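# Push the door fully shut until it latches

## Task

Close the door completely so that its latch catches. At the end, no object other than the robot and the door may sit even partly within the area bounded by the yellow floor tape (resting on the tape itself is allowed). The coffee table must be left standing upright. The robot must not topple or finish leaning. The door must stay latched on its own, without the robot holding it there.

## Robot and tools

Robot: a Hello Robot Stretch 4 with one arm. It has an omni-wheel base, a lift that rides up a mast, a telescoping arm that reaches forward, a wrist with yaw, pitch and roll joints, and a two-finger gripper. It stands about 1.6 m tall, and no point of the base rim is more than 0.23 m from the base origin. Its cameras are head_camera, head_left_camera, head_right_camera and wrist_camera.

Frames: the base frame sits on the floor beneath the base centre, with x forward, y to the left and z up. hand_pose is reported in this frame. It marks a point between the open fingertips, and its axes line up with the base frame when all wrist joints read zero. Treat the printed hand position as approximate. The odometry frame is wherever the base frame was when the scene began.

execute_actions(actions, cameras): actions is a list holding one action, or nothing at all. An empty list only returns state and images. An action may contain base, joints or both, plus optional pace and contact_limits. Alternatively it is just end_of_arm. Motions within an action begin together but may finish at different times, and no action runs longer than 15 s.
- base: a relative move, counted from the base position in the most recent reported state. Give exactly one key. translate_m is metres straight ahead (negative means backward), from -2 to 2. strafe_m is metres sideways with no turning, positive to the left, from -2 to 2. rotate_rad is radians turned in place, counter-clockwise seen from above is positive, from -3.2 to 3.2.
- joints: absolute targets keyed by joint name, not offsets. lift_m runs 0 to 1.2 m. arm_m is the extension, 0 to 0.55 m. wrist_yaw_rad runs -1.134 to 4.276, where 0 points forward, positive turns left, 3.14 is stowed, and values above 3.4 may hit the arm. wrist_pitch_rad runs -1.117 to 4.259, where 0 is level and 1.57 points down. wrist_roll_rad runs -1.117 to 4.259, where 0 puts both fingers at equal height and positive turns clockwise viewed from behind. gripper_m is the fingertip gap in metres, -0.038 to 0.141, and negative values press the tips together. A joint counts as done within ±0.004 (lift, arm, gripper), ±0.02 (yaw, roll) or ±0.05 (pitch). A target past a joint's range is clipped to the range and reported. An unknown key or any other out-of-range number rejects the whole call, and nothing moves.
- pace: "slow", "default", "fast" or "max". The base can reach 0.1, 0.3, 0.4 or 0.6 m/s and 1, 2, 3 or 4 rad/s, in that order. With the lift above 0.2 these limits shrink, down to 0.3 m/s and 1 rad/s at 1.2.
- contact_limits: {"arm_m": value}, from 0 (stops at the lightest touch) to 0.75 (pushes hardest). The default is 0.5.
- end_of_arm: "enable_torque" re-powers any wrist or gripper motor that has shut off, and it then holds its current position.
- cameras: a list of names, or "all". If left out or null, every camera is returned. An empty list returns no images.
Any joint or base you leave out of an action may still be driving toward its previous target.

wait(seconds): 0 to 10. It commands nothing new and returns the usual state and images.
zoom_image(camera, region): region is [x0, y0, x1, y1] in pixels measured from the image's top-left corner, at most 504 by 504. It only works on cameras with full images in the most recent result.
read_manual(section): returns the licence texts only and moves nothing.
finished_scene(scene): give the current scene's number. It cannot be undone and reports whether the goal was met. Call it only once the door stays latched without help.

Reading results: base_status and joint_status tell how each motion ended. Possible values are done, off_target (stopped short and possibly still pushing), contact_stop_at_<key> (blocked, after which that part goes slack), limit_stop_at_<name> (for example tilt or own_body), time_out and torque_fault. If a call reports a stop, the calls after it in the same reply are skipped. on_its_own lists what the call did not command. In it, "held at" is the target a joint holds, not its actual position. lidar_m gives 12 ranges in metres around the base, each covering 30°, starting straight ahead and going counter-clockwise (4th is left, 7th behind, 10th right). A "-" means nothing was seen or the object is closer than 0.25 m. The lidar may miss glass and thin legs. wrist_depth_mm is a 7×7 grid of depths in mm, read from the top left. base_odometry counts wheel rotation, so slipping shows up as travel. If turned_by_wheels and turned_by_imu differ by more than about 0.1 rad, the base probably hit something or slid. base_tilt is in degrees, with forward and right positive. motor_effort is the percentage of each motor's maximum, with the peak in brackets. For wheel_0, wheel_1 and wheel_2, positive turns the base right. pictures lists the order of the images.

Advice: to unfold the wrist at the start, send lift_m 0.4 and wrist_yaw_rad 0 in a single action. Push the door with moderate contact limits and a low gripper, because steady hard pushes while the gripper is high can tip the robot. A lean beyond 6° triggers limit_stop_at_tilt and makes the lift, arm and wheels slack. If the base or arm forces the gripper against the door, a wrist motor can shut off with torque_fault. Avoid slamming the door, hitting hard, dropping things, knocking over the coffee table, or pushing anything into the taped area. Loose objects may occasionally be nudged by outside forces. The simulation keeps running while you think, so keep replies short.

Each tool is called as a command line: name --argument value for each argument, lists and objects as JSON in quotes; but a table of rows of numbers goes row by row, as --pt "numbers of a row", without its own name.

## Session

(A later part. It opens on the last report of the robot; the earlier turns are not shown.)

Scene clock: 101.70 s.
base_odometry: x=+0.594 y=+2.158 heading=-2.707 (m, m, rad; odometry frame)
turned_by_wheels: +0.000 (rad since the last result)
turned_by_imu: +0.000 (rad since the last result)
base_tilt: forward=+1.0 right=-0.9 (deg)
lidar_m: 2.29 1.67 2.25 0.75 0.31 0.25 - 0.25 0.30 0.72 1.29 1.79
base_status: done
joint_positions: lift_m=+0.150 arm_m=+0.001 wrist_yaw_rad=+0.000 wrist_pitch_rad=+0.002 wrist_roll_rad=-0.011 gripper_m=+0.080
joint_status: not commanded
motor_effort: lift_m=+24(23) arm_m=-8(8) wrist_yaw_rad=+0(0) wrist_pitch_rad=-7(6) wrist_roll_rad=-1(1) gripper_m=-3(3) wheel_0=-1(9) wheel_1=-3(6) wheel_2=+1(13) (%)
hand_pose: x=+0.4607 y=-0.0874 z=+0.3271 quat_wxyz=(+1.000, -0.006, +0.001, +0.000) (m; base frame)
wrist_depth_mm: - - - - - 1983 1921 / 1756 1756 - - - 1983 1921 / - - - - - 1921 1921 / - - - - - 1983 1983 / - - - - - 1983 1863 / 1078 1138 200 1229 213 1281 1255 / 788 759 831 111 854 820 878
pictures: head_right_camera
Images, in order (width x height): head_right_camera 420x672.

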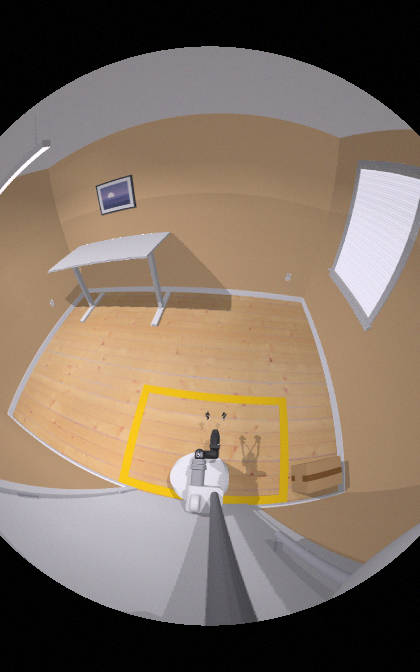

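execute_actions --actions '[{"base":{"translate_m":-0.03},"pace":"slow"}]' --cameras '[]'

execute_actions --actions '[{"base":{"translate_m":0.5},"joints":{"wrist_yaw_rad":2.6,"lift_m":0.4},"pace":"fast"}]' --cameras '["head_right_camera","wrist_camera"]'

Scene clock: 103.73 s.
base_odometry: x=+0.620 y=+2.170 heading=-2.708 (m, m, rad; odometry frame)
turned_by_wheels: -0.001 (rad since the last result)
turned_by_imu: -0.038 (rad since the last result)
base_tilt: forward=+1.1 right=-0.9 (deg)
lidar_m: 2.30 1.67 2.20 0.81 0.28 0.25 - 0.25 0.31 0.72 1.26 1.74
base_status: done
joint_positions: lift_m=+0.150 arm_m=+0.001 wrist_yaw_rad=+0.000 wrist_pitch_rad=+0.002 wrist_roll_rad=-0.011 gripper_m=+0.080
joint_status: not commanded
motor_effort: lift_m=+23(24) arm_m=-7(7) wrist_yaw_rad=+1(4) wrist_pitch_rad=-7(7) wrist_roll_rad=-1(1) gripper_m=-2(3) wheel_0=-11(21) wheel_1=-25(27) wheel_2=+21(25) (%)
hand_pose: x=+0.4607 y=-0.0874 z=+0.3272 quat_wxyz=(+1.000, -0.006, +0.001, +0.000) (m; base frame)
wrist_depth_mm: - - - - - - 1863 / 1756 1708 - - - - 1863 / - - - - - - 1863 / - - - - - - 1863 / 1983 - - - - - 1863 / 1078 1138 201 1255 214 1281 1255 / 788 750 820 111 866 809 866
pictures: none
No camera images: the call's "cameras" was empty. Leave "cameras" out to get every camera's image.

Scene clock: 106.27 s.
base_odometry: x=+0.166 y=+1.960 heading=-2.708 (m, m, rad; odometry frame)
turned_by_wheels: +0.000 (rad since the last result)
turned_by_imu: +0.002 (rad since the last result)
base_tilt: forward=+1.0 right=-0.9 (deg)
lidar_m: 1.79 1.21 1.49 2.51 1.01 0.74 0.70 0.70 0.84 1.24 1.28 1.75
base_status: done
joint_positions: lift_m=+0.400 arm_m=+0.001 wrist_yaw_rad=+2.600 wrist_pitch_rad=+0.002 wrist_roll_rad=-0.011 gripper_m=+0.080
joint_status: all done
motor_effort: lift_m=+24(24) arm_m=-7(7) wrist_yaw_rad=+0(4) wrist_pitch_rad=-7(5) wrist_roll_rad=-1(1) gripper_m=-2(3) wheel_0=+2(13) wheel_1=+0(21) wheel_2=+2(20) (%)
hand_pose: x=-0.0299 y=+0.2237 z=+0.5771 quat_wxyz=(+0.268, -0.003, -0.005, +0.964) (m; base frame)
wrist_depth_mm: 723 788 866 960 1118 1308 1499 / 723 798 891 960 1118 1308 1499 / 723 788 878 976 1118 1281 1499 / 723 788 878 991 1118 1308 1499 / 723 798 891 991 1098 1308 1537 / 723 798 200 991 214 1308 1537 / 723 768 878 111 1118 1281 1464
pictures: head_right_camera, wrist_camera
Images, in order (width x height): head_right_camera 420x672, wrist_camera 616x392.

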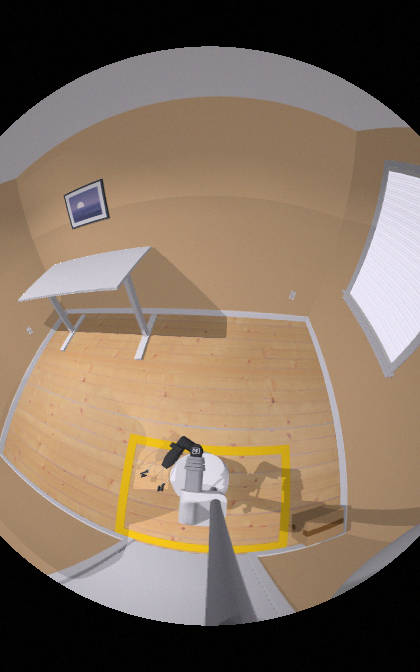

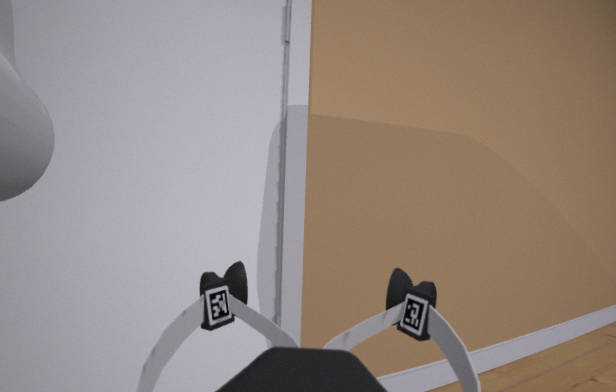

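finished_scene --scene 1

The scene is finished: the task was done.


## Next scene

The same job, from a new start.

execute_actions --actions '[]'

Scene clock: 0.00 s.
base_odometry: x=+0.000 y=+0.000 heading=+0.000 (m, m, rad; odometry frame)
turned_by_wheels: +0.000 (rad since the last result)
turned_by_imu: +0.000 (rad since the last result)
base_tilt: forward=+1.0 right=-0.8 (deg)
lidar_m: 0.82 0.89 0.67 0.66 0.72 0.90 0.86 0.94 1.36 1.33 1.10 0.85
base_status: not commanded
joint_positions: lift_m=+0.254 arm_m=-0.002 wrist_yaw_rad=+3.028 wrist_pitch_rad=-0.013 wrist_roll_rad=-0.011 gripper_m=+0.057
joint_status: not commanded
motor_effort: lift_m=+19 arm_m=+0 wrist_yaw_rad=+1 wrist_pitch_rad=-6 wrist_roll_rad=-1 gripper_m=-4 wheel_0=+0 wheel_1=+0 wheel_2=+0 (%)
hand_pose: x=-0.1074 y=+0.1194 z=+0.4359 quat_wxyz=(+0.057, +0.006, -0.006, +0.998) (m; base frame)
wrist_depth_mm: - 147 1008 1008 991 991 878 / - 130 1025 1008 991 960 891 / - 137 225 1008 1008 991 891 / 120 147 1008 1025 976 991 904 / 1042 1025 991 991 991 991 878 / 1025 1008 200 1008 198 976 854 / 1008 1008 1008 111 976 976 842
pictures: head_camera, head_left_camera, head_right_camera, wrist_camera
Images, in order (width x height): head_camera 420x560, head_left_camera 420x672, head_right_camera 420x672, wrist_camera 616x392.

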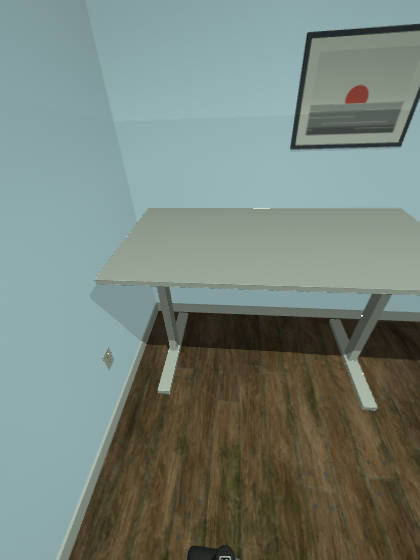

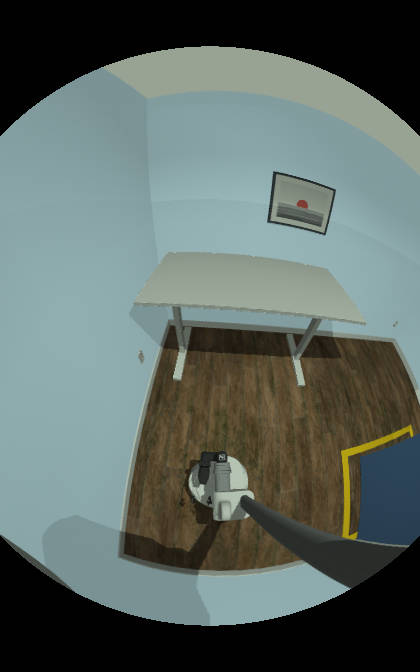

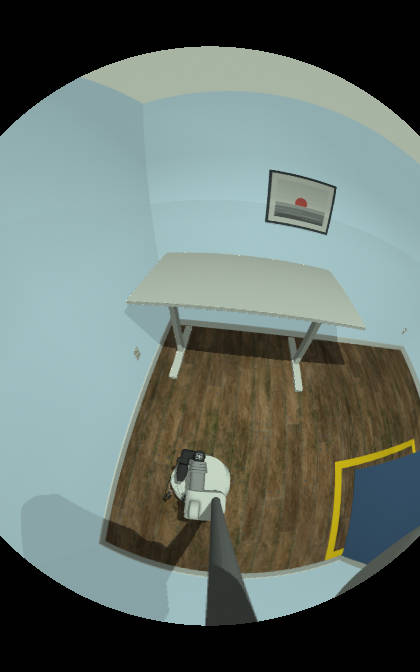

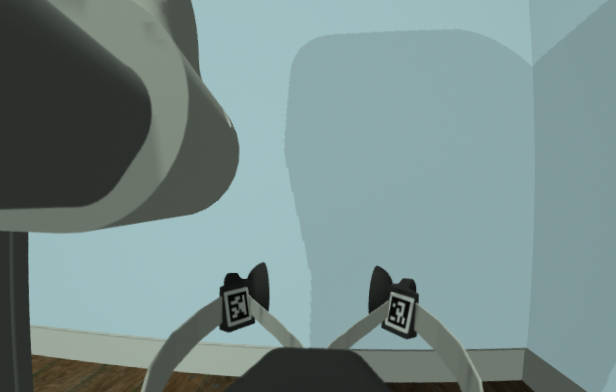

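execute_actions --actions '[{"base":{"translate_m":0.4},"joints":{"lift_m":0.2},"pace":"fast"}]' --cameras '[]'

execute_actions --actions '[{"base":{"rotate_rad":-1.63},"pace":"fast"}]' --cameras '["head_camera","head_left_camera"]'

Scene clock: 3.53 s.
base_odometry: x=+0.400 y=+0.000 heading=+0.000 (m, m, rad; odometry frame)
turned_by_wheels: +0.000 (rad since the last result)
turned_by_imu: +0.002 (rad since the last result)
base_tilt: forward=+1.0 right=-0.9 (deg)
lidar_m: 0.44 0.48 0.65 0.62 0.68 0.99 1.26 1.37 1.46 3.10 0.57 0.44
base_status: done
joint_positions: lift_m=+0.200 arm_m=-0.002 wrist_yaw_rad=+3.028 wrist_pitch_rad=-0.013 wrist_roll_rad=-0.011 gripper_m=+0.057
joint_status: all done
motor_effort: lift_m=+15(18) arm_m=+0(0) wrist_yaw_rad=-1(1) wrist_pitch_rad=-6(9) wrist_roll_rad=-2(2) gripper_m=-4(4) wheel_0=+1(9) wheel_1=+0(7) wheel_2=+3(12) (%)
hand_pose: x=-0.1074 y=+0.1194 z=+0.3823 quat_wxyz=(+0.057, +0.006, -0.006, +0.998) (m; base frame)
wrist_depth_mm: - 147 1397 1464 1430 1205 809 / - 131 1430 1397 1366 1229 831 / - 137 225 1430 1397 1255 842 / 120 147 1397 1397 1430 1205 831 / 1430 1499 1397 1430 1366 1205 831 / 1336 1430 201 1397 196 1160 809 / 931 917 946 111 991 904 788
pictures: none
No camera images: the call's "cameras" was empty. Leave "cameras" out to get every camera's image.

Scene clock: 5.30 s.
base_odometry: x=+0.400 y=+0.000 heading=-1.629 (m, m, rad; odometry frame)
turned_by_wheels: -1.630 (rad since the last result)
turned_by_imu: -1.612 (rad since the last result)
base_tilt: forward=+1.0 right=-0.8 (deg)
lidar_m: 3.06 0.62 0.44 0.43 0.46 0.64 0.63 0.67 0.95 1.26 1.33 1.43
base_status: done
joint_positions: lift_m=+0.200 arm_m=-0.002 wrist_yaw_rad=+3.028 wrist_pitch_rad=-0.013 wrist_roll_rad=-0.011 gripper_m=+0.057
joint_status: not commanded
motor_effort: lift_m=+15(15) arm_m=+0(0) wrist_yaw_rad=+0(0) wrist_pitch_rad=-5(7) wrist_roll_rad=-2(2) gripper_m=-5(3) wheel_0=+1(10) wheel_1=+0(9) wheel_2=+0(8) (%)
hand_pose: x=-0.1074 y=+0.1195 z=+0.3822 quat_wxyz=(+0.057, +0.006, -0.006, +0.998) (m; base frame)
wrist_depth_mm: - 147 768 768 778 788 798 / - 131 768 778 768 778 788 / - 137 224 778 768 778 798 / 120 147 750 768 759 788 788 / 741 759 759 768 778 778 778 / 741 759 200 778 197 778 788 / 750 741 759 111 768 759 768
pictures: head_camera, head_left_camera
Images, in order (width x height): head_camera 420x560, head_left_camera 420x672.

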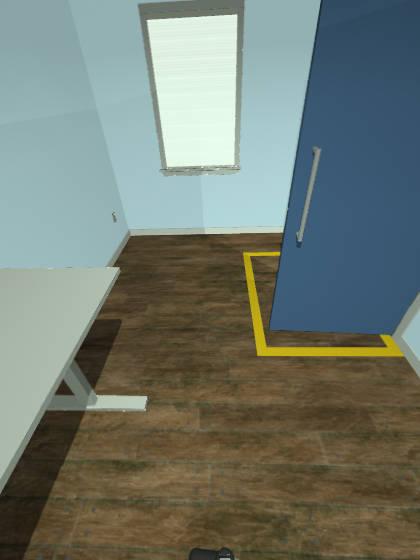

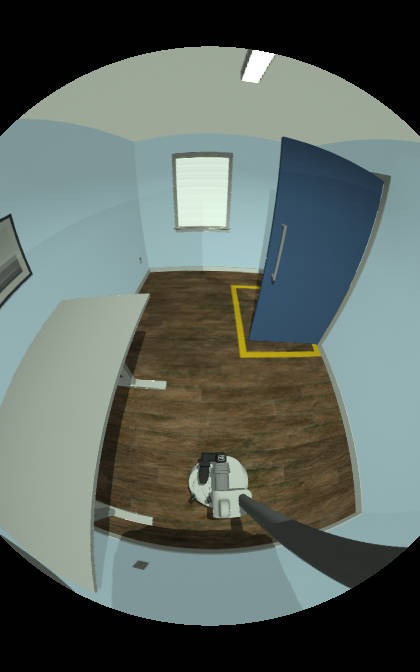

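execute_actions --actions '[{"base":{"translate_m":1.85},"pace":"fast"}]' --cameras '[]'

execute_actions --actions '[{"base":{"rotate_rad":-1.6},"pace":"fast"}]' --cameras '["head_camera","head_left_camera"]'

Scene clock: 11.93 s.
base_odometry: x=+0.292 y=-1.847 heading=-1.629 (m, m, rad; odometry frame)
turned_by_wheels: +0.000 (rad since the last result)
turned_by_imu: +0.006 (rad since the last result)
base_tilt: forward=+1.0 right=-0.8 (deg)
lidar_m: 1.19 1.27 1.20 1.17 1.22 0.94 2.48 0.59 0.55 1.19 1.02 1.29
base_status: done
joint_positions: lift_m=+0.200 arm_m=-0.002 wrist_yaw_rad=+3.028 wrist_pitch_rad=-0.013 wrist_roll_rad=-0.011 gripper_m=+0.057
joint_status: not commanded
motor_effort: lift_m=+15(15) arm_m=+0(0) wrist_yaw_rad=+0(0) wrist_pitch_rad=-7(6) wrist_roll_rad=-1(1) gripper_m=-5(4) wheel_0=+1(7) wheel_1=+1(7) wheel_2=+2(14) (%)
hand_pose: x=-0.1074 y=+0.1195 z=+0.3822 quat_wxyz=(+0.057, +0.006, -0.006, +0.998) (m; base frame)
wrist_depth_mm: - 147 - - - 1138 1098 / - 131 - - 1708 1308 1464 / - 137 225 - - - 1499 / 121 147 - - - - 1499 / 1921 - - - - - 1499 / 1308 1397 200 1537 197 1160 1336 / 946 917 946 110 1008 931 1008
pictures: none
No camera images: the call's "cameras" was empty. Leave "cameras" out to get every camera's image.

Scene clock: 13.67 s.
base_odometry: x=+0.292 y=-1.847 heading=+3.054 (m, m, rad; odometry frame)
turned_by_wheels: -1.600 (rad since the last result)
turned_by_imu: -1.582 (rad since the last result)
base_tilt: forward=+1.1 right=-0.9 (deg)
lidar_m: 3.55 1.04 1.31 1.20 1.25 1.22 1.16 1.24 0.98 1.54 0.70 0.56
base_status: done
joint_positions: lift_m=+0.200 arm_m=-0.002 wrist_yaw_rad=+3.028 wrist_pitch_rad=-0.013 wrist_roll_rad=-0.011 gripper_m=+0.057
joint_status: not commanded
motor_effort: lift_m=+16(16) arm_m=+0(0) wrist_yaw_rad=-2(2) wrist_pitch_rad=-7(7) wrist_roll_rad=-2(2) gripper_m=-5(6) wheel_0=+0(4) wheel_1=+0(10) wheel_2=+0(10) (%)
hand_pose: x=-0.1074 y=+0.1195 z=+0.3822 quat_wxyz=(+0.057, +0.006, -0.006, +0.998) (m; base frame)
wrist_depth_mm: - 147 1308 1308 1366 1366 1397 / - 131 1336 1336 1336 1336 1366 / - 137 225 1308 1366 1336 1366 / 121 147 1308 1308 1308 1366 1397 / 1205 1281 1308 1308 1336 1336 1336 / 1255 1255 200 1308 197 1366 1336 / 946 904 946 111 1025 946 991
pictures: head_camera, head_left_camera
Images, in order (width x height): head_camera 420x560, head_left_camera 420x672.

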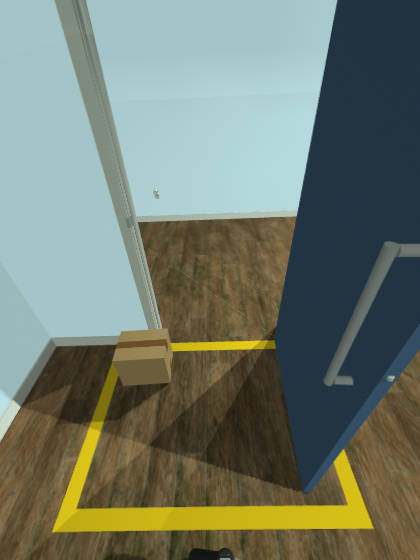

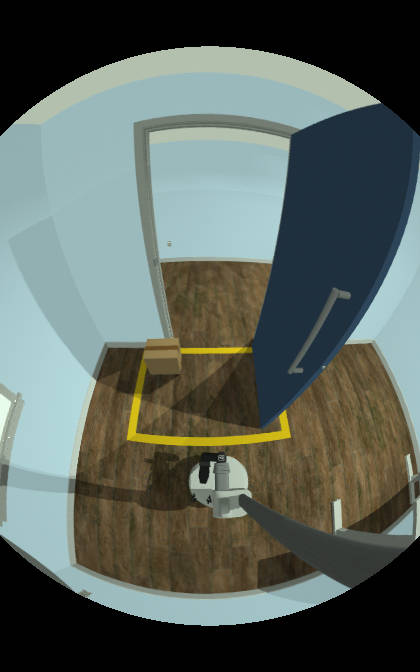

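execute_actions --actions '[{"base":{"translate_m":1.07},"joints":{"lift_m":0.4,"wrist_yaw_rad":0,"wrist_pitch_rad":0.3,"gripper_m":0.08},"pace":"fast"}]' --cameras '[]'

execute_actions --actions '[{"base":{"strafe_m":-0.15},"joints":{"lift_m":0.25}}]' --cameras '[]'

execute_actions --actions '[{"base":{"rotate_rad":1.585}}]' --cameras '["head_camera","wrist_camera"]'

Scene clock: 19.27 s.
base_odometry: x=-0.774 y=-1.753 heading=+3.054 (m, m, rad; odometry frame)
turned_by_wheels: +0.000 (rad since the last result)
turned_by_imu: +0.004 (rad since the last result)
base_tilt: forward=+1.1 right=-0.8 (deg)
lidar_m: 2.49 1.79 0.33 0.30 1.29 1.78 2.24 0.55 0.41 0.38 0.43 2.60
base_status: done
joint_positions: lift_m=+0.400 arm_m=-0.002 wrist_yaw_rad=+0.000 wrist_pitch_rad=+0.302 wrist_roll_rad=-0.011 gripper_m=+0.080
joint_status: all done
motor_effort: lift_m=+24(26) arm_m=+0(0) wrist_yaw_rad=-1(5) wrist_pitch_rad=-3(4) wrist_roll_rad=-2(1) gripper_m=-3(3) wheel_0=+1(8) wheel_1=+0(8) wheel_2=+3(11) (%)
hand_pose: x=+0.4448 y=-0.0874 z=+0.4920 quat_wxyz=(+0.989, -0.005, +0.151, +0.001) (m; base frame)
wrist_depth_mm: 1756 - - - - - 1921 / 1708 - - - - - - / 1756 - - - - - - / 1661 1921 1921 - - - - / 1336 1366 1336 1336 1366 1366 1366 / 960 1025 202 1025 200 1008 1008 / 820 798 831 111 842 798 820
pictures: none
No camera images: the call's "cameras" was empty. Leave "cameras" out to get every camera's image.

Scene clock: 21.00 s.
base_odometry: x=-0.761 y=-1.604 heading=+3.054 (m, m, rad; odometry frame)
turned_by_wheels: +0.000 (rad since the last result)
turned_by_imu: +0.001 (rad since the last result)
base_tilt: forward=+1.1 right=-0.9 (deg)
lidar_m: 2.48 1.99 0.50 0.46 1.45 1.94 2.24 0.35 0.25 0.25 0.25 0.42
base_status: done
joint_positions: lift_m=+0.250 arm_m=-0.002 wrist_yaw_rad=+0.000 wrist_pitch_rad=+0.302 wrist_roll_rad=-0.011 gripper_m=+0.080
joint_status: all done
motor_effort: lift_m=+14(22) arm_m=+0(0) wrist_yaw_rad=+0(2) wrist_pitch_rad=-7(7) wrist_roll_rad=-1(1) gripper_m=-2(2) wheel_0=+0(11) wheel_1=+0(9) wheel_2=+0(1) (%)
hand_pose: x=+0.4448 y=-0.0874 z=+0.3428 quat_wxyz=(+0.989, -0.005, +0.151, +0.001) (m; base frame)
wrist_depth_mm: 1921 - - - - - 1983 / 1863 - - - - - - / 1921 - - - - - - / 1499 1499 1430 1499 1499 1576 1537 / 1025 1008 1025 1025 1042 1042 1008 / 750 759 203 788 200 778 759 / 621 609 634 111 634 609 627
pictures: none
No camera images: the call's "cameras" was empty. Leave "cameras" out to get every camera's image.

Scene clock: 23.07 s.
base_odometry: x=-0.761 y=-1.604 heading=-1.644 (m, m, rad; odometry frame)
turned_by_wheels: +1.585 (rad since the last result)
turned_by_imu: +1.568 (rad since the last result)
base_tilt: forward=+1.0 right=-0.9 (deg)
lidar_m: 0.46 1.46 1.99 0.57 0.33 0.26 0.25 0.26 0.44 2.50 1.99 0.51
base_status: done
joint_positions: lift_m=+0.250 arm_m=-0.002 wrist_yaw_rad=+0.000 wrist_pitch_rad=+0.302 wrist_roll_rad=-0.011 gripper_m=+0.080
joint_status: not commanded
motor_effort: lift_m=+15(15) arm_m=+0(1) wrist_yaw_rad=+1(1) wrist_pitch_rad=-6(4) wrist_roll_rad=-1(2) gripper_m=-3(4) wheel_0=-1(5) wheel_1=-1(6) wheel_2=+0(7) (%)
hand_pose: x=+0.4448 y=-0.0874 z=+0.3427 quat_wxyz=(+0.989, -0.005, +0.151, +0.001) (m; base frame)
wrist_depth_mm: 1138 1118 1118 1060 1060 455 307 / 1182 1182 1182 1118 1098 459 320 / 1281 1229 1182 1182 1138 459 334 / 1308 1281 1255 1182 960 452 343 / 991 1008 407 413 477 413 362 / 759 732 203 310 200 402 377 / 621 580 298 110 290 410 394
pictures: head_camera, wrist_camera
Images, in order (width x height): head_camera 420x560, wrist_camera 616x392.

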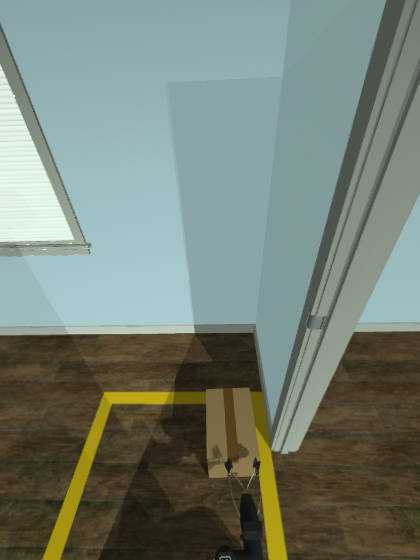

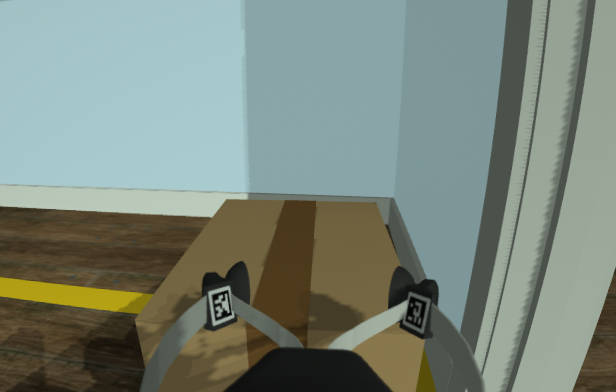

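execute_actions --actions '[{"base":{"translate_m":-0.03},"pace":"slow"}]' --cameras '[]'

execute_actions --actions '[{"base":{"strafe_m":0.03},"joints":{"lift_m":0.09}}]' --cameras '["wrist_camera"]'

execute_actions --actions '[{"joints":{"arm_m":0.48},"pace":"slow"}]' --cameras '["head_camera"]'

Scene clock: 25.47 s.
base_odometry: x=-0.759 y=-1.574 heading=-1.644 (m, m, rad; odometry frame)
turned_by_wheels: +0.000 (rad since the last result)
turned_by_imu: +0.001 (rad since the last result)
base_tilt: forward=+1.0 right=-0.8 (deg)
lidar_m: 0.49 1.51 2.06 0.55 0.29 0.25 - 0.25 0.37 2.51 2.00 0.52
base_status: done
joint_positions: lift_m=+0.250 arm_m=-0.002 wrist_yaw_rad=+0.000 wrist_pitch_rad=+0.302 wrist_roll_rad=-0.011 gripper_m=+0.080
joint_status: not commanded
motor_effort: lift_m=+15(15) arm_m=+0(1) wrist_yaw_rad=-2(1) wrist_pitch_rad=-9(7) wrist_roll_rad=-1(1) gripper_m=-3(2) wheel_0=-2(11) wheel_1=-1(4) wheel_2=+3(7) (%)
hand_pose: x=+0.4448 y=-0.0874 z=+0.3427 quat_wxyz=(+0.989, -0.005, +0.151, +0.001) (m; base frame)
wrist_depth_mm: 1160 1138 1138 1118 1098 459 332 / 1229 1182 1205 1182 1138 455 343 / 1281 1255 1229 1229 1182 424 359 / 1308 1336 1281 609 976 418 370 / 991 1008 413 410 477 415 392 / 759 732 202 317 202 433 413 / 609 603 336 110 330 436 436
pictures: none
No camera images: the call's "cameras" was empty. Leave "cameras" out to get every camera's image.

Scene clock: 27.20 s.
base_odometry: x=-0.729 y=-1.576 heading=-1.644 (m, m, rad; odometry frame)
turned_by_wheels: +0.000 (rad since the last result)
turned_by_imu: +0.001 (rad since the last result)
base_tilt: forward=+1.1 right=-0.9 (deg)
lidar_m: 0.49 1.50 2.07 0.53 0.28 0.25 - 0.25 0.33 2.53 2.00 0.53
base_status: done
joint_positions: lift_m=+0.090 arm_m=-0.002 wrist_yaw_rad=+0.000 wrist_pitch_rad=+0.302 wrist_roll_rad=-0.011 gripper_m=+0.080
joint_status: all done
motor_effort: lift_m=+14(15) arm_m=-1(0) wrist_yaw_rad=-2(2) wrist_pitch_rad=-7(6) wrist_roll_rad=-2(2) gripper_m=-4(2) wheel_0=+1(7) wheel_1=+0(7) wheel_2=+0(4) (%)
hand_pose: x=+0.4448 y=-0.0874 z=+0.1828 quat_wxyz=(+0.989, -0.005, +0.151, +0.001) (m; base frame)
wrist_depth_mm: 1160 1160 1138 1098 1078 525 338 / 1229 1182 1160 1138 976 530 351 / 1281 1281 272 268 268 387 366 / 960 960 286 282 277 397 379 / 640 661 300 298 294 410 392 / 492 496 202 310 201 436 415 / 404 394 332 110 325 399 410
pictures: wrist_camera
Images, in order (width x height): wrist_camera 616x392.

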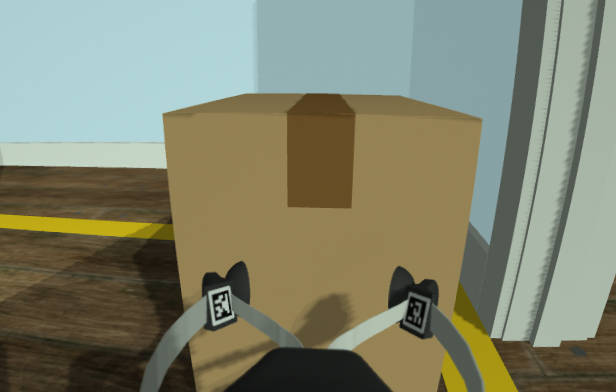

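Scene clock: 33.30 s.
base_odometry: x=-0.729 y=-1.576 heading=-1.644 (m, m, rad; odometry frame)
turned_by_wheels: +0.000 (rad since the last result)
turned_by_imu: +0.002 (rad since the last result)
base_tilt: forward=+1.0 right=-0.8 (deg)
lidar_m: 0.93 1.50 2.06 0.51 0.28 0.25 - 0.25 0.35 2.53 2.01 0.68
base_status: not commanded
joint_positions: lift_m=+0.090 arm_m=+0.478 wrist_yaw_rad=-0.008 wrist_pitch_rad=+0.304 wrist_roll_rad=-0.011 gripper_m=+0.080
joint_status: all done
on_its_own: wrist_yaw_rad is at rest, and its effort (+21) is outside its rest range (-13 to +13)
motor_effort: lift_m=+14(14) arm_m=+14(20) wrist_yaw_rad=+21(26) wrist_pitch_rad=-14(18) wrist_roll_rad=-1(1) gripper_m=-3(3) wheel_0=+3(3) wheel_1=+3(3) wheel_2=-9(10) (%)
hand_pose: x=+0.9230 y=-0.0896 z=+0.1823 quat_wxyz=(+0.988, -0.005, +0.151, -0.003) (m; base frame)
wrist_depth_mm: 691 691 676 676 654 521 353 / 723 732 723 691 676 535 357 / 778 220 215 211 212 211 359 / 798 230 224 222 220 220 362 / 647 585 236 233 232 231 359 / 492 462 200 247 206 248 345 / 402 389 264 111 256 366 319
pictures: head_camera
Images, in order (width x height): head_camera 420x560.

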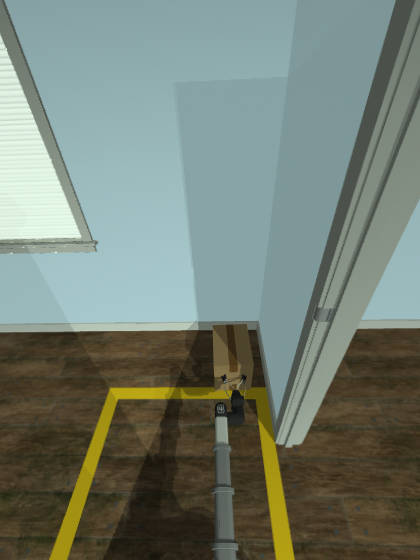

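Marginal; push a bit further, then retract and go round.

execute_actions --actions '[{"joints":{"arm_m":0.55},"pace":"slow"}]' --cameras '[]'

execute_actions --actions '[{"joints":{"arm_m":0.0,"lift_m":0.15},"pace":"fast"}]' --cameras '["head_camera"]'

execute_actions --actions '[{"base":{"translate_m":0.22},"joints":{"wrist_pitch_rad":0},"pace":"fast"}]' --cameras '[]'

execute_actions --actions '[{"base":{"rotate_rad":1.585},"pace":"fast"}]' --cameras '[]'

execute_actions --actions '[{"base":{"translate_m":0.95},"pace":"fast"}]' --cameras '["head_left_camera"]'

Scene clock: 37.47 s.
base_odometry: x=-0.729 y=-1.576 heading=-1.644 (m, m, rad; odometry frame)
turned_by_wheels: +0.000 (rad since the last result)
turned_by_imu: +0.001 (rad since the last result)
base_tilt: forward=+1.0 right=-0.9 (deg)
lidar_m: 0.97 1.50 2.04 0.51 0.28 0.25 - 0.25 0.36 2.54 2.03 0.68
base_status: not commanded
joint_positions: lift_m=+0.090 arm_m=+0.546 wrist_yaw_rad=-0.008 wrist_pitch_rad=+0.304 wrist_roll_rad=-0.011 gripper_m=+0.080
joint_status: arm_m off_target (ended at +0.546, target +0.550)
joint sent to its limit — the command would take arm_m past its upper limit, so that joint was sent only as far as its limit.
on_its_own: wrist_yaw_rad is at rest, and its effort (+23) is outside its rest range (-13 to +13)
motor_effort: lift_m=+14(14) arm_m=+14(18) wrist_yaw_rad=+23(28) wrist_pitch_rad=-10(12) wrist_roll_rad=-2(1) gripper_m=-4(2) wheel_0=+3(3) wheel_1=+3(3) wheel_2=-9(9) (%)
hand_pose: x=+0.9914 y=-0.0896 z=+0.1823 quat_wxyz=(+0.988, -0.005, +0.151, -0.003) (m; base frame)
wrist_depth_mm: 647 627 615 609 597 535 359 / 668 654 634 621 615 535 362 / 699 220 216 213 211 211 366 / 723 232 224 223 220 220 362 / 647 569 236 233 230 232 357 / 484 469 200 247 206 247 349 / 399 389 264 111 255 366 320
pictures: none
No camera images: the call's "cameras" was empty. Leave "cameras" out to get every camera's image.

Scene clock: 39.67 s.
base_odometry: x=-0.729 y=-1.576 heading=-1.644 (m, m, rad; odometry frame)
turned_by_wheels: +0.000 (rad since the last result)
turned_by_imu: +0.001 (rad since the last result)
base_tilt: forward=+1.1 right=-0.9 (deg)
lidar_m: 0.99 1.50 2.09 0.54 0.29 0.25 - 0.25 0.35 2.54 2.00 0.68
base_status: not commanded
joint_positions: lift_m=+0.150 arm_m=+0.001 wrist_yaw_rad=+0.000 wrist_pitch_rad=+0.302 wrist_roll_rad=-0.011 gripper_m=+0.080
joint_status: all done
motor_effort: lift_m=+24(26) arm_m=-7(10) wrist_yaw_rad=+0(23) wrist_pitch_rad=-7(14) wrist_roll_rad=-1(2) gripper_m=-2(3) wheel_0=+3(4) wheel_1=+3(3) wheel_2=-1(9) (%)
hand_pose: x=+0.4475 y=-0.0875 z=+0.2419 quat_wxyz=(+0.989, -0.005, +0.151, +0.001) (m; base frame)
wrist_depth_mm: 1160 1160 1118 1098 1078 530 338 / 1255 1205 1182 1182 1160 535 349 / 1281 1255 1229 778 831 530 362 / 1205 1118 1205 778 820 525 375 / 759 788 788 820 809 512 392 / 585 597 202 609 201 462 407 / 480 473 492 111 496 445 424
pictures: head_camera
Images, in order (width x height): head_camera 420x560.

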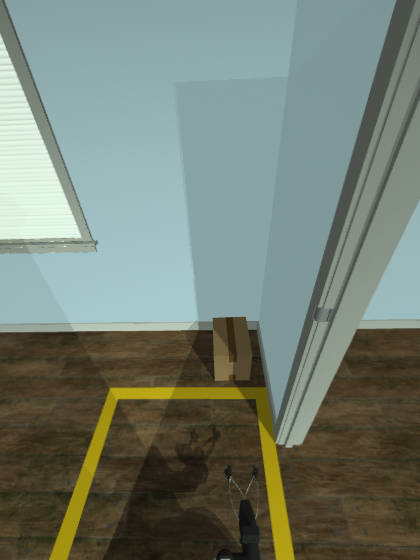

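Scene clock: 41.43 s.
base_odometry: x=-0.745 y=-1.796 heading=-1.644 (m, m, rad; odometry frame)
turned_by_wheels: +0.000 (rad since the last result)
turned_by_imu: +0.001 (rad since the last result)
base_tilt: forward=+1.0 right=-0.8 (deg)
lidar_m: 0.76 1.28 1.70 2.21 0.60 0.44 0.42 0.45 2.64 2.53 0.58 0.49
base_status: done
joint_positions: lift_m=+0.150 arm_m=+0.001 wrist_yaw_rad=+0.000 wrist_pitch_rad=+0.003 wrist_roll_rad=-0.011 gripper_m=+0.080
joint_status: all done
motor_effort: lift_m=+24(24) arm_m=-7(7) wrist_yaw_rad=+0(1) wrist_pitch_rad=-6(12) wrist_roll_rad=-1(1) gripper_m=-2(4) wheel_0=+0(4) wheel_1=-1(7) wheel_2=+1(14) (%)
hand_pose: x=+0.4606 y=-0.0874 z=+0.3271 quat_wxyz=(+1.000, -0.005, +0.001, +0.000) (m; base frame)
wrist_depth_mm: 1042 1042 1008 1008 991 525 357 / 1042 1042 1025 1025 991 539 364 / 1078 1060 1042 991 991 539 366 / 1060 1060 1025 991 960 539 364 / 1060 1060 1008 654 820 525 359 / 1060 1042 202 549 201 512 353 / 788 759 809 111 549 433 343
pictures: none
No camera images: the call's "cameras" was empty. Leave "cameras" out to get every camera's image.

Scene clock: 43.17 s.
base_odometry: x=-0.745 y=-1.796 heading=-0.059 (m, m, rad; odometry frame)
turned_by_wheels: +1.585 (rad since the last result)
turned_by_imu: +1.568 (rad since the last result)
base_tilt: forward=+1.1 right=-0.8 (deg)
lidar_m: 2.17 0.58 0.43 0.42 0.45 2.62 2.52 0.57 0.50 0.74 1.29 1.77
base_status: done
joint_positions: lift_m=+0.150 arm_m=+0.001 wrist_yaw_rad=+0.000 wrist_pitch_rad=+0.003 wrist_roll_rad=-0.011 gripper_m=+0.080
joint_status: not commanded
motor_effort: lift_m=+24(24) arm_m=-7(7) wrist_yaw_rad=+0(3) wrist_pitch_rad=-7(9) wrist_roll_rad=-1(1) gripper_m=-3(3) wheel_0=-1(11) wheel_1=+0(8) wheel_2=+2(6) (%)
hand_pose: x=+0.4606 y=-0.0874 z=+0.3271 quat_wxyz=(+1.000, -0.005, +0.001, +0.000) (m; base frame)
wrist_depth_mm: 1397 - - 1921 1921 1863 1863 / 1708 - - - 1921 1921 1863 / - - - - 1983 1921 1863 / - - - 1921 1921 1808 1808 / - 1808 - 1983 1921 1921 1921 / 1060 1118 202 1229 201 1205 1182 / 788 759 820 111 842 798 854
pictures: none
No camera images: the call's "cameras" was empty. Leave "cameras" out to get every camera's image.

Scene clock: 46.83 s.
base_odometry: x=+0.204 y=-1.851 heading=-0.058 (m, m, rad; odometry frame)
turned_by_wheels: +0.000 (rad since the last result)
turned_by_imu: +0.003 (rad since the last result)
base_tilt: forward=+1.0 right=-0.9 (deg)
lidar_m: 1.24 1.20 0.98 2.30 0.48 0.48 3.51 1.20 1.31 1.23 1.30 1.30
base_status: done
joint_positions: lift_m=+0.150 arm_m=+0.001 wrist_yaw_rad=+0.000 wrist_pitch_rad=+0.003 wrist_roll_rad=-0.011 gripper_m=+0.080
joint_status: not commanded
motor_effort: lift_m=+24(24) arm_m=-7(6) wrist_yaw_rad=-2(2) wrist_pitch_rad=-7(8) wrist_roll_rad=-1(2) gripper_m=+0(2) wheel_0=+0(4) wheel_1=+0(7) wheel_2=+2(12) (%)
hand_pose: x=+0.4606 y=-0.0874 z=+0.3271 quat_wxyz=(+1.000, -0.005, +0.001, +0.000) (m; base frame)
wrist_depth_mm: 1138 1078 1060 1042 1042 976 960 / 1118 1078 1078 1042 1008 976 976 / 1118 1118 1078 1060 1008 1008 960 / 1138 1078 1078 1060 1008 1008 960 / 1118 1098 1060 1042 1025 976 976 / 1098 1078 202 1042 202 991 976 / 778 750 820 111 854 809 854
pictures: head_left_camera
Images, in order (width x height): head_left_camera 420x672.

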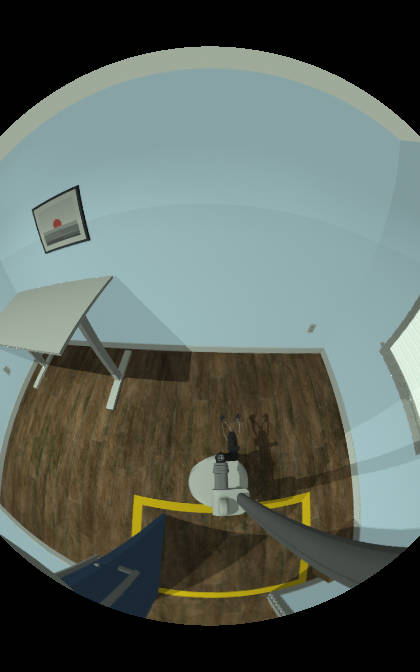

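execute_actions --actions '[{"base":{"strafe_m":0.78},"pace":"fast"}]' --cameras '[]'

execute_actions --actions '[{"base":{"translate_m":-0.65},"pace":"fast"}]' --cameras '[]'

execute_actions --actions '[{"base":{"strafe_m":-0.8},"pace":"slow"}]' --cameras '[]'

execute_actions --actions '[{"base":{"translate_m":-0.4},"pace":"slow"}]' --cameras '["head_right_camera"]'

Scene clock: 51.47 s.
base_odometry: x=+0.249 y=-1.072 heading=-0.058 (m, m, rad; odometry frame)
turned_by_wheels: +0.000 (rad since the last result)
turned_by_imu: +0.002 (rad since the last result)
base_tilt: forward=+1.0 right=-0.9 (deg)
lidar_m: 0.51 0.53 0.75 1.70 1.64 1.22 1.08 0.46 0.47 2.02 1.76 1.31
base_status: done
joint_positions: lift_m=+0.150 arm_m=+0.001 wrist_yaw_rad=+0.000 wrist_pitch_rad=+0.003 wrist_roll_rad=-0.011 gripper_m=+0.080
joint_status: not commanded
motor_effort: lift_m=+23(24) arm_m=-7(6) wrist_yaw_rad=+0(0) wrist_pitch_rad=-5(6) wrist_roll_rad=-1(2) gripper_m=-4(3) wheel_0=+3(15) wheel_1=-2(13) wheel_2=+0(1) (%)
hand_pose: x=+0.4606 y=-0.0874 z=+0.3271 quat_wxyz=(+1.000, -0.005, +0.001, +0.000) (m; base frame)
wrist_depth_mm: 1160 1138 1098 1060 1042 1025 991 / 1160 1160 1078 1078 1042 1025 976 / 1138 1118 1078 1060 1042 1025 991 / 1160 1138 1098 1098 1042 1025 1008 / 1138 1160 1118 1078 1060 1008 1008 / 1078 1042 202 1060 201 1042 1008 / 788 778 759 111 842 788 854
pictures: none
No camera images: the call's "cameras" was empty. Leave "cameras" out to get every camera's image.

Scene clock: 54.37 s.
base_odometry: x=-0.400 y=-1.034 heading=-0.059 (m, m, rad; odometry frame)
turned_by_wheels: +0.000 (rad since the last result)
turned_by_imu: +0.000 (rad since the last result)
base_tilt: forward=+1.0 right=-0.8 (deg)
lidar_m: 1.17 1.23 1.78 1.72 0.79 0.55 0.55 0.42 0.30 0.30 0.34 0.40
base_status: done
joint_positions: lift_m=+0.150 arm_m=+0.001 wrist_yaw_rad=+0.000 wrist_pitch_rad=+0.003 wrist_roll_rad=-0.011 gripper_m=+0.080
joint_status: not commanded
motor_effort: lift_m=+23(23) arm_m=-6(6) wrist_yaw_rad=+0(1) wrist_pitch_rad=-7(7) wrist_roll_rad=-2(1) gripper_m=-3(4) wheel_0=+0(10) wheel_1=-1(6) wheel_2=-1(11) (%)
hand_pose: x=+0.4606 y=-0.0874 z=+0.3271 quat_wxyz=(+1.000, -0.005, +0.001, +0.000) (m; base frame)
wrist_depth_mm: 1255 1308 1255 1661 1661 1618 1618 / 1808 1808 1708 1708 1661 1576 1661 / 1863 1863 1756 1708 1661 1576 1661 / 1863 1808 1756 1708 1708 1661 1618 / 1863 1863 1708 1708 1618 1618 1618 / 1098 1118 202 1229 200 1255 1205 / 778 759 820 110 842 798 854
pictures: none
No camera images: the call's "cameras" was empty. Leave "cameras" out to get every camera's image.

action 0: "base": strafe_m = -0.8 would last too long for one action: at the pace "slow" strafe_m can be at most 0.78 in either direction: name a faster pace, or command the rest in another action

Scene clock: 59.73 s.
base_odometry: x=-0.798 y=-1.011 heading=-0.060 (m, m, rad; odometry frame)
turned_by_wheels: -0.001 (rad since the last result)
turned_by_imu: -0.061 (rad since the last result)
base_tilt: forward=+1.1 right=-0.9 (deg)
lidar_m: 1.48 1.54 1.77 0.97 0.33 0.25 - 0.25 0.29 0.28 0.31 0.44
base_status: done
joint_positions: lift_m=+0.150 arm_m=+0.001 wrist_yaw_rad=+0.000 wrist_pitch_rad=+0.002 wrist_roll_rad=-0.011 gripper_m=+0.080
joint_status: not commanded
motor_effort: lift_m=+21(23) arm_m=-5(7) wrist_yaw_rad=-1(5) wrist_pitch_rad=-6(7) wrist_roll_rad=-1(1) gripper_m=-2(3) wheel_0=-12(22) wheel_1=-24(29) wheel_2=+19(34) (%)
hand_pose: x=+0.4603 y=-0.0874 z=+0.3274 quat_wxyz=(+1.000, -0.005, +0.001, +0.000) (m; base frame)
wrist_depth_mm: 1397 1397 - - - - 392 / 1708 1808 1863 - - - 394 / - - - - - - 397 / - - - - - - 397 / - - - - - - 389 / 1098 1182 202 1229 201 1229 384 / 778 768 798 111 831 759 377
pictures: head_right_camera
Images, in order (width x height): head_right_camera 420x672.

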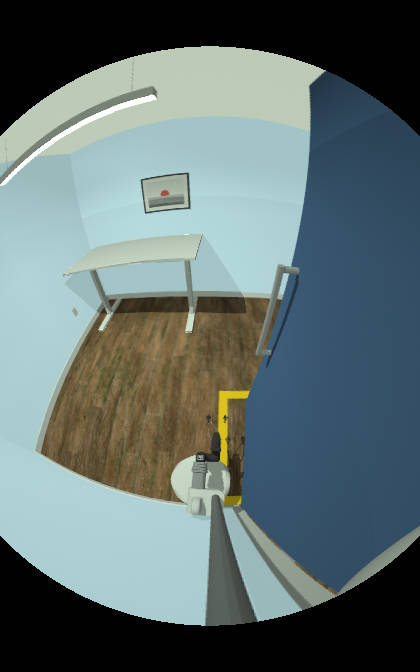

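Backed gently into the wall; recover.

execute_actions --actions '[{"base":{"translate_m":0.28}}]' --cameras '[]'

execute_actions --actions '[{"base":{"rotate_rad":0.06}}]' --cameras '[]'

execute_actions --actions '[{"base":{"strafe_m":-0.77},"pace":"slow"}]' --cameras '[]'

execute_actions --actions '[{"base":{"translate_m":-0.31},"pace":"slow"}]' --cameras '["head_right_camera"]'

Scene clock: 64.03 s.
base_odometry: x=-0.519 y=-1.027 heading=-0.060 (m, m, rad; odometry frame)
turned_by_wheels: +0.000 (rad since the last result)
turned_by_imu: +0.002 (rad since the last result)
base_tilt: forward=+1.0 right=-0.8 (deg)
lidar_m: 1.23 1.27 1.72 1.71 0.73 0.53 0.48 0.44 0.29 0.29 0.32 0.42
base_status: done
joint_positions: lift_m=+0.150 arm_m=+0.001 wrist_yaw_rad=+0.000 wrist_pitch_rad=+0.002 wrist_roll_rad=-0.011 gripper_m=+0.080
joint_status: not commanded
motor_effort: lift_m=+21(21) arm_m=-5(4) wrist_yaw_rad=-1(1) wrist_pitch_rad=-8(6) wrist_roll_rad=-2(2) gripper_m=-2(2) wheel_0=+1(10) wheel_1=+2(22) wheel_2=+0(18) (%)
hand_pose: x=+0.4603 y=-0.0874 z=+0.3274 quat_wxyz=(+1.000, -0.005, +0.001, +0.000) (m; base frame)
wrist_depth_mm: 1255 1281 1229 1756 1756 1808 1756 / 1808 1808 1863 1756 1808 1756 1756 / 1863 1808 1808 1756 1808 1756 1756 / 1756 1863 1808 1756 1756 1708 1756 / 1808 1808 1808 1756 1863 1708 1708 / 1098 1138 202 1205 200 1229 1229 / 788 759 831 110 842 809 842
pictures: none
No camera images: the call's "cameras" was empty. Leave "cameras" out to get every camera's image.

Scene clock: 64.67 s.
base_odometry: x=-0.519 y=-1.027 heading=+0.000 (m, m, rad; odometry frame)
turned_by_wheels: +0.059 (rad since the last result)
turned_by_imu: +0.059 (rad since the last result)
base_tilt: forward=+1.0 right=-0.8 (deg)
lidar_m: 1.23 1.30 1.76 1.72 0.68 0.51 0.49 0.42 0.30 0.27 0.33 0.42
base_status: done
joint_positions: lift_m=+0.150 arm_m=+0.001 wrist_yaw_rad=+0.000 wrist_pitch_rad=+0.002 wrist_roll_rad=-0.011 gripper_m=+0.080
joint_status: not commanded
motor_effort: lift_m=+21(21) arm_m=-5(5) wrist_yaw_rad=+0(2) wrist_pitch_rad=-6(9) wrist_roll_rad=-1(2) gripper_m=-2(2) wheel_0=-3(6) wheel_1=-2(3) wheel_2=-2(2) (%)
hand_pose: x=+0.4603 y=-0.0874 z=+0.3274 quat_wxyz=(+1.000, -0.005, +0.001, +0.000) (m; base frame)
wrist_depth_mm: 1255 1281 1281 1808 1756 1661 1661 / 1863 1863 1756 1708 1756 1661 1618 / 1863 1863 1863 1756 1756 1756 1661 / 1921 1921 1808 1808 1756 1756 1708 / 1863 1863 1863 1756 1708 1661 1661 / 1078 1160 203 1229 201 1229 1182 / 788 750 831 110 842 798 842
pictures: none
No camera images: the call's "cameras" was empty. Leave "cameras" out to get every camera's image.

Scene clock: 73.50 s.
base_odometry: x=-0.519 y=-1.797 heading=+0.000 (m, m, rad; odometry frame)
turned_by_wheels: +0.000 (rad since the last result)
turned_by_imu: +0.000 (rad since the last result)
base_tilt: forward=+1.0 right=-0.8 (deg)
lidar_m: 1.97 1.47 1.80 1.83 0.71 0.30 0.25 - 0.25 0.86 1.31 1.75
base_status: done
joint_positions: lift_m=+0.150 arm_m=+0.001 wrist_yaw_rad=+0.000 wrist_pitch_rad=+0.002 wrist_roll_rad=-0.011 gripper_m=+0.080
joint_status: not commanded
motor_effort: lift_m=+21(21) arm_m=-5(5) wrist_yaw_rad=-1(4) wrist_pitch_rad=-9(7) wrist_roll_rad=-2(1) gripper_m=-4(1) wheel_0=+2(17) wheel_1=-1(16) wheel_2=-1(3) (%)
hand_pose: x=+0.4603 y=-0.0874 z=+0.3274 quat_wxyz=(+1.000, -0.005, +0.001, +0.000) (m; base frame)
wrist_depth_mm: 1281 1808 1863 1756 1756 1708 1618 / 1430 1863 1808 1756 1708 1661 1618 / 1863 1808 1756 1808 1756 1618 1661 / 1863 1863 1808 1808 1756 1708 1618 / 1464 1863 1756 1708 1756 1756 1661 / 1098 1160 203 1205 201 1255 1160 / 798 768 820 111 842 798 842
pictures: none
No camera images: the call's "cameras" was empty. Leave "cameras" out to get every camera's image.

Scene clock: 77.90 s.
base_odometry: x=-0.828 y=-1.797 heading=-0.001 (m, m, rad; odometry frame)
turned_by_wheels: +0.000 (rad since the last result)
turned_by_imu: -0.002 (rad since the last result)
base_tilt: forward=+1.0 right=-0.9 (deg)
lidar_m: 2.27 1.75 2.22 0.78 0.28 0.25 - 0.25 0.31 0.77 1.29 1.74
base_status: done
joint_positions: lift_m=+0.150 arm_m=+0.001 wrist_yaw_rad=+0.000 wrist_pitch_rad=+0.002 wrist_roll_rad=-0.011 gripper_m=+0.080
joint_status: not commanded
motor_effort: lift_m=+21(21) arm_m=-5(4) wrist_yaw_rad=-1(1) wrist_pitch_rad=-6(9) wrist_roll_rad=-2(2) gripper_m=-2(2) wheel_0=-4(11) wheel_1=-6(20) wheel_2=+6(19) (%)
hand_pose: x=+0.4602 y=-0.0874 z=+0.3274 quat_wxyz=(+1.000, -0.005, +0.001, +0.000) (m; base frame)
wrist_depth_mm: - - - - - 1921 1921 / 1708 1863 - - - 1983 1863 / - - - - - 1921 1921 / - - - - - - 1863 / - 1808 - - - - 1863 / 1098 1160 203 1205 200 1255 1182 / 778 759 820 110 854 798 854
pictures: head_right_camera
Images, in order (width x height): head_right_camera 420x672.

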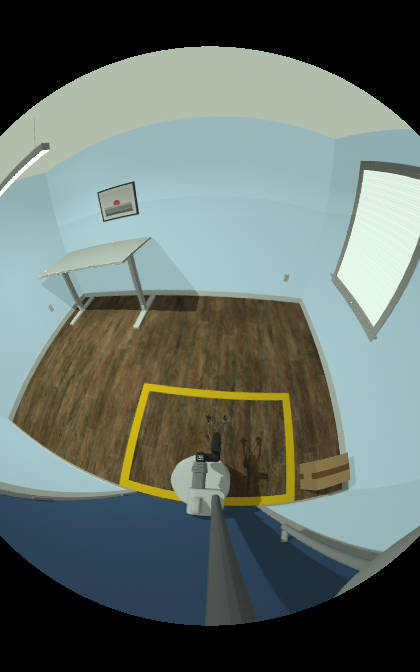

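execute_actions --actions '[{"base":{"translate_m":-0.03},"pace":"slow"}]' --cameras '[]'

execute_actions --actions '[{"base":{"translate_m":0.2},"pace":"fast"}]' --cameras '["head_right_camera"]'

Scene clock: 80.47 s.
base_odometry: x=-0.857 y=-1.797 heading=-0.001 (m, m, rad; odometry frame)
turned_by_wheels: -0.001 (rad since the last result)
turned_by_imu: -0.062 (rad since the last result)
base_tilt: forward=+1.1 right=-0.8 (deg)
lidar_m: 2.30 1.76 2.15 0.94 0.32 0.25 - 0.25 0.31 0.70 1.27 1.70
base_status: done
joint_positions: lift_m=+0.150 arm_m=+0.001 wrist_yaw_rad=+0.000 wrist_pitch_rad=+0.002 wrist_roll_rad=-0.011 gripper_m=+0.080
joint_status: not commanded
motor_effort: lift_m=+21(21) arm_m=-5(4) wrist_yaw_rad=+2(0) wrist_pitch_rad=-9(5) wrist_roll_rad=-3(1) gripper_m=-3(2) wheel_0=-16(22) wheel_1=-22(27) wheel_2=+26(26) (%)
hand_pose: x=+0.4603 y=-0.0874 z=+0.3274 quat_wxyz=(+1.000, -0.005, +0.001, +0.000) (m; base frame)
wrist_depth_mm: - - - - - - 1708 / 1708 - - - - - 1808 / - - - - - - 1756 / - - - - - - 1756 / 1708 1863 - - - - 1708 / 1078 1138 202 1229 201 1229 1205 / 788 768 820 110 842 788 831
pictures: none
No camera images: the call's "cameras" was empty. Leave "cameras" out to get every camera's image.

Scene clock: 82.17 s.
base_odometry: x=-0.657 y=-1.797 heading=-0.001 (m, m, rad; odometry frame)
turned_by_wheels: +0.000 (rad since the last result)
turned_by_imu: +0.001 (rad since the last result)
base_tilt: forward=+1.0 right=-0.9 (deg)
lidar_m: 2.09 1.60 1.81 1.83 0.59 0.41 0.36 0.41 0.49 0.80 1.29 1.69
base_status: done
joint_positions: lift_m=+0.150 arm_m=+0.001 wrist_yaw_rad=+0.000 wrist_pitch_rad=+0.002 wrist_roll_rad=-0.011 gripper_m=+0.080
joint_status: not commanded
motor_effort: lift_m=+21(21) arm_m=-5(5) wrist_yaw_rad=+0(0) wrist_pitch_rad=-8(7) wrist_roll_rad=-1(2) gripper_m=-4(3) wheel_0=+1(11) wheel_1=+0(21) wheel_2=+3(25) (%)
hand_pose: x=+0.4602 y=-0.0874 z=+0.3274 quat_wxyz=(+1.000, -0.005, +0.001, +0.000) (m; base frame)
wrist_depth_mm: 1430 1983 1983 1863 1808 1921 1756 / 1464 1863 1921 1921 1808 1808 1808 / 1921 1921 1921 1863 1921 1863 1708 / 1983 1863 1863 1863 1921 1863 1756 / 1708 1921 1863 1863 1863 1863 1661 / 1078 1160 202 1229 200 1229 1229 / 788 759 831 110 842 809 854
pictures: head_right_camera
Images, in order (width x height): head_right_camera 420x672.

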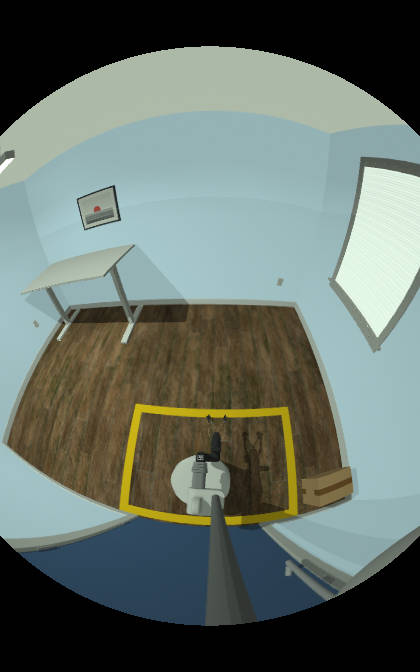

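finished_scene --scene 2

The scene is finished: the task was done.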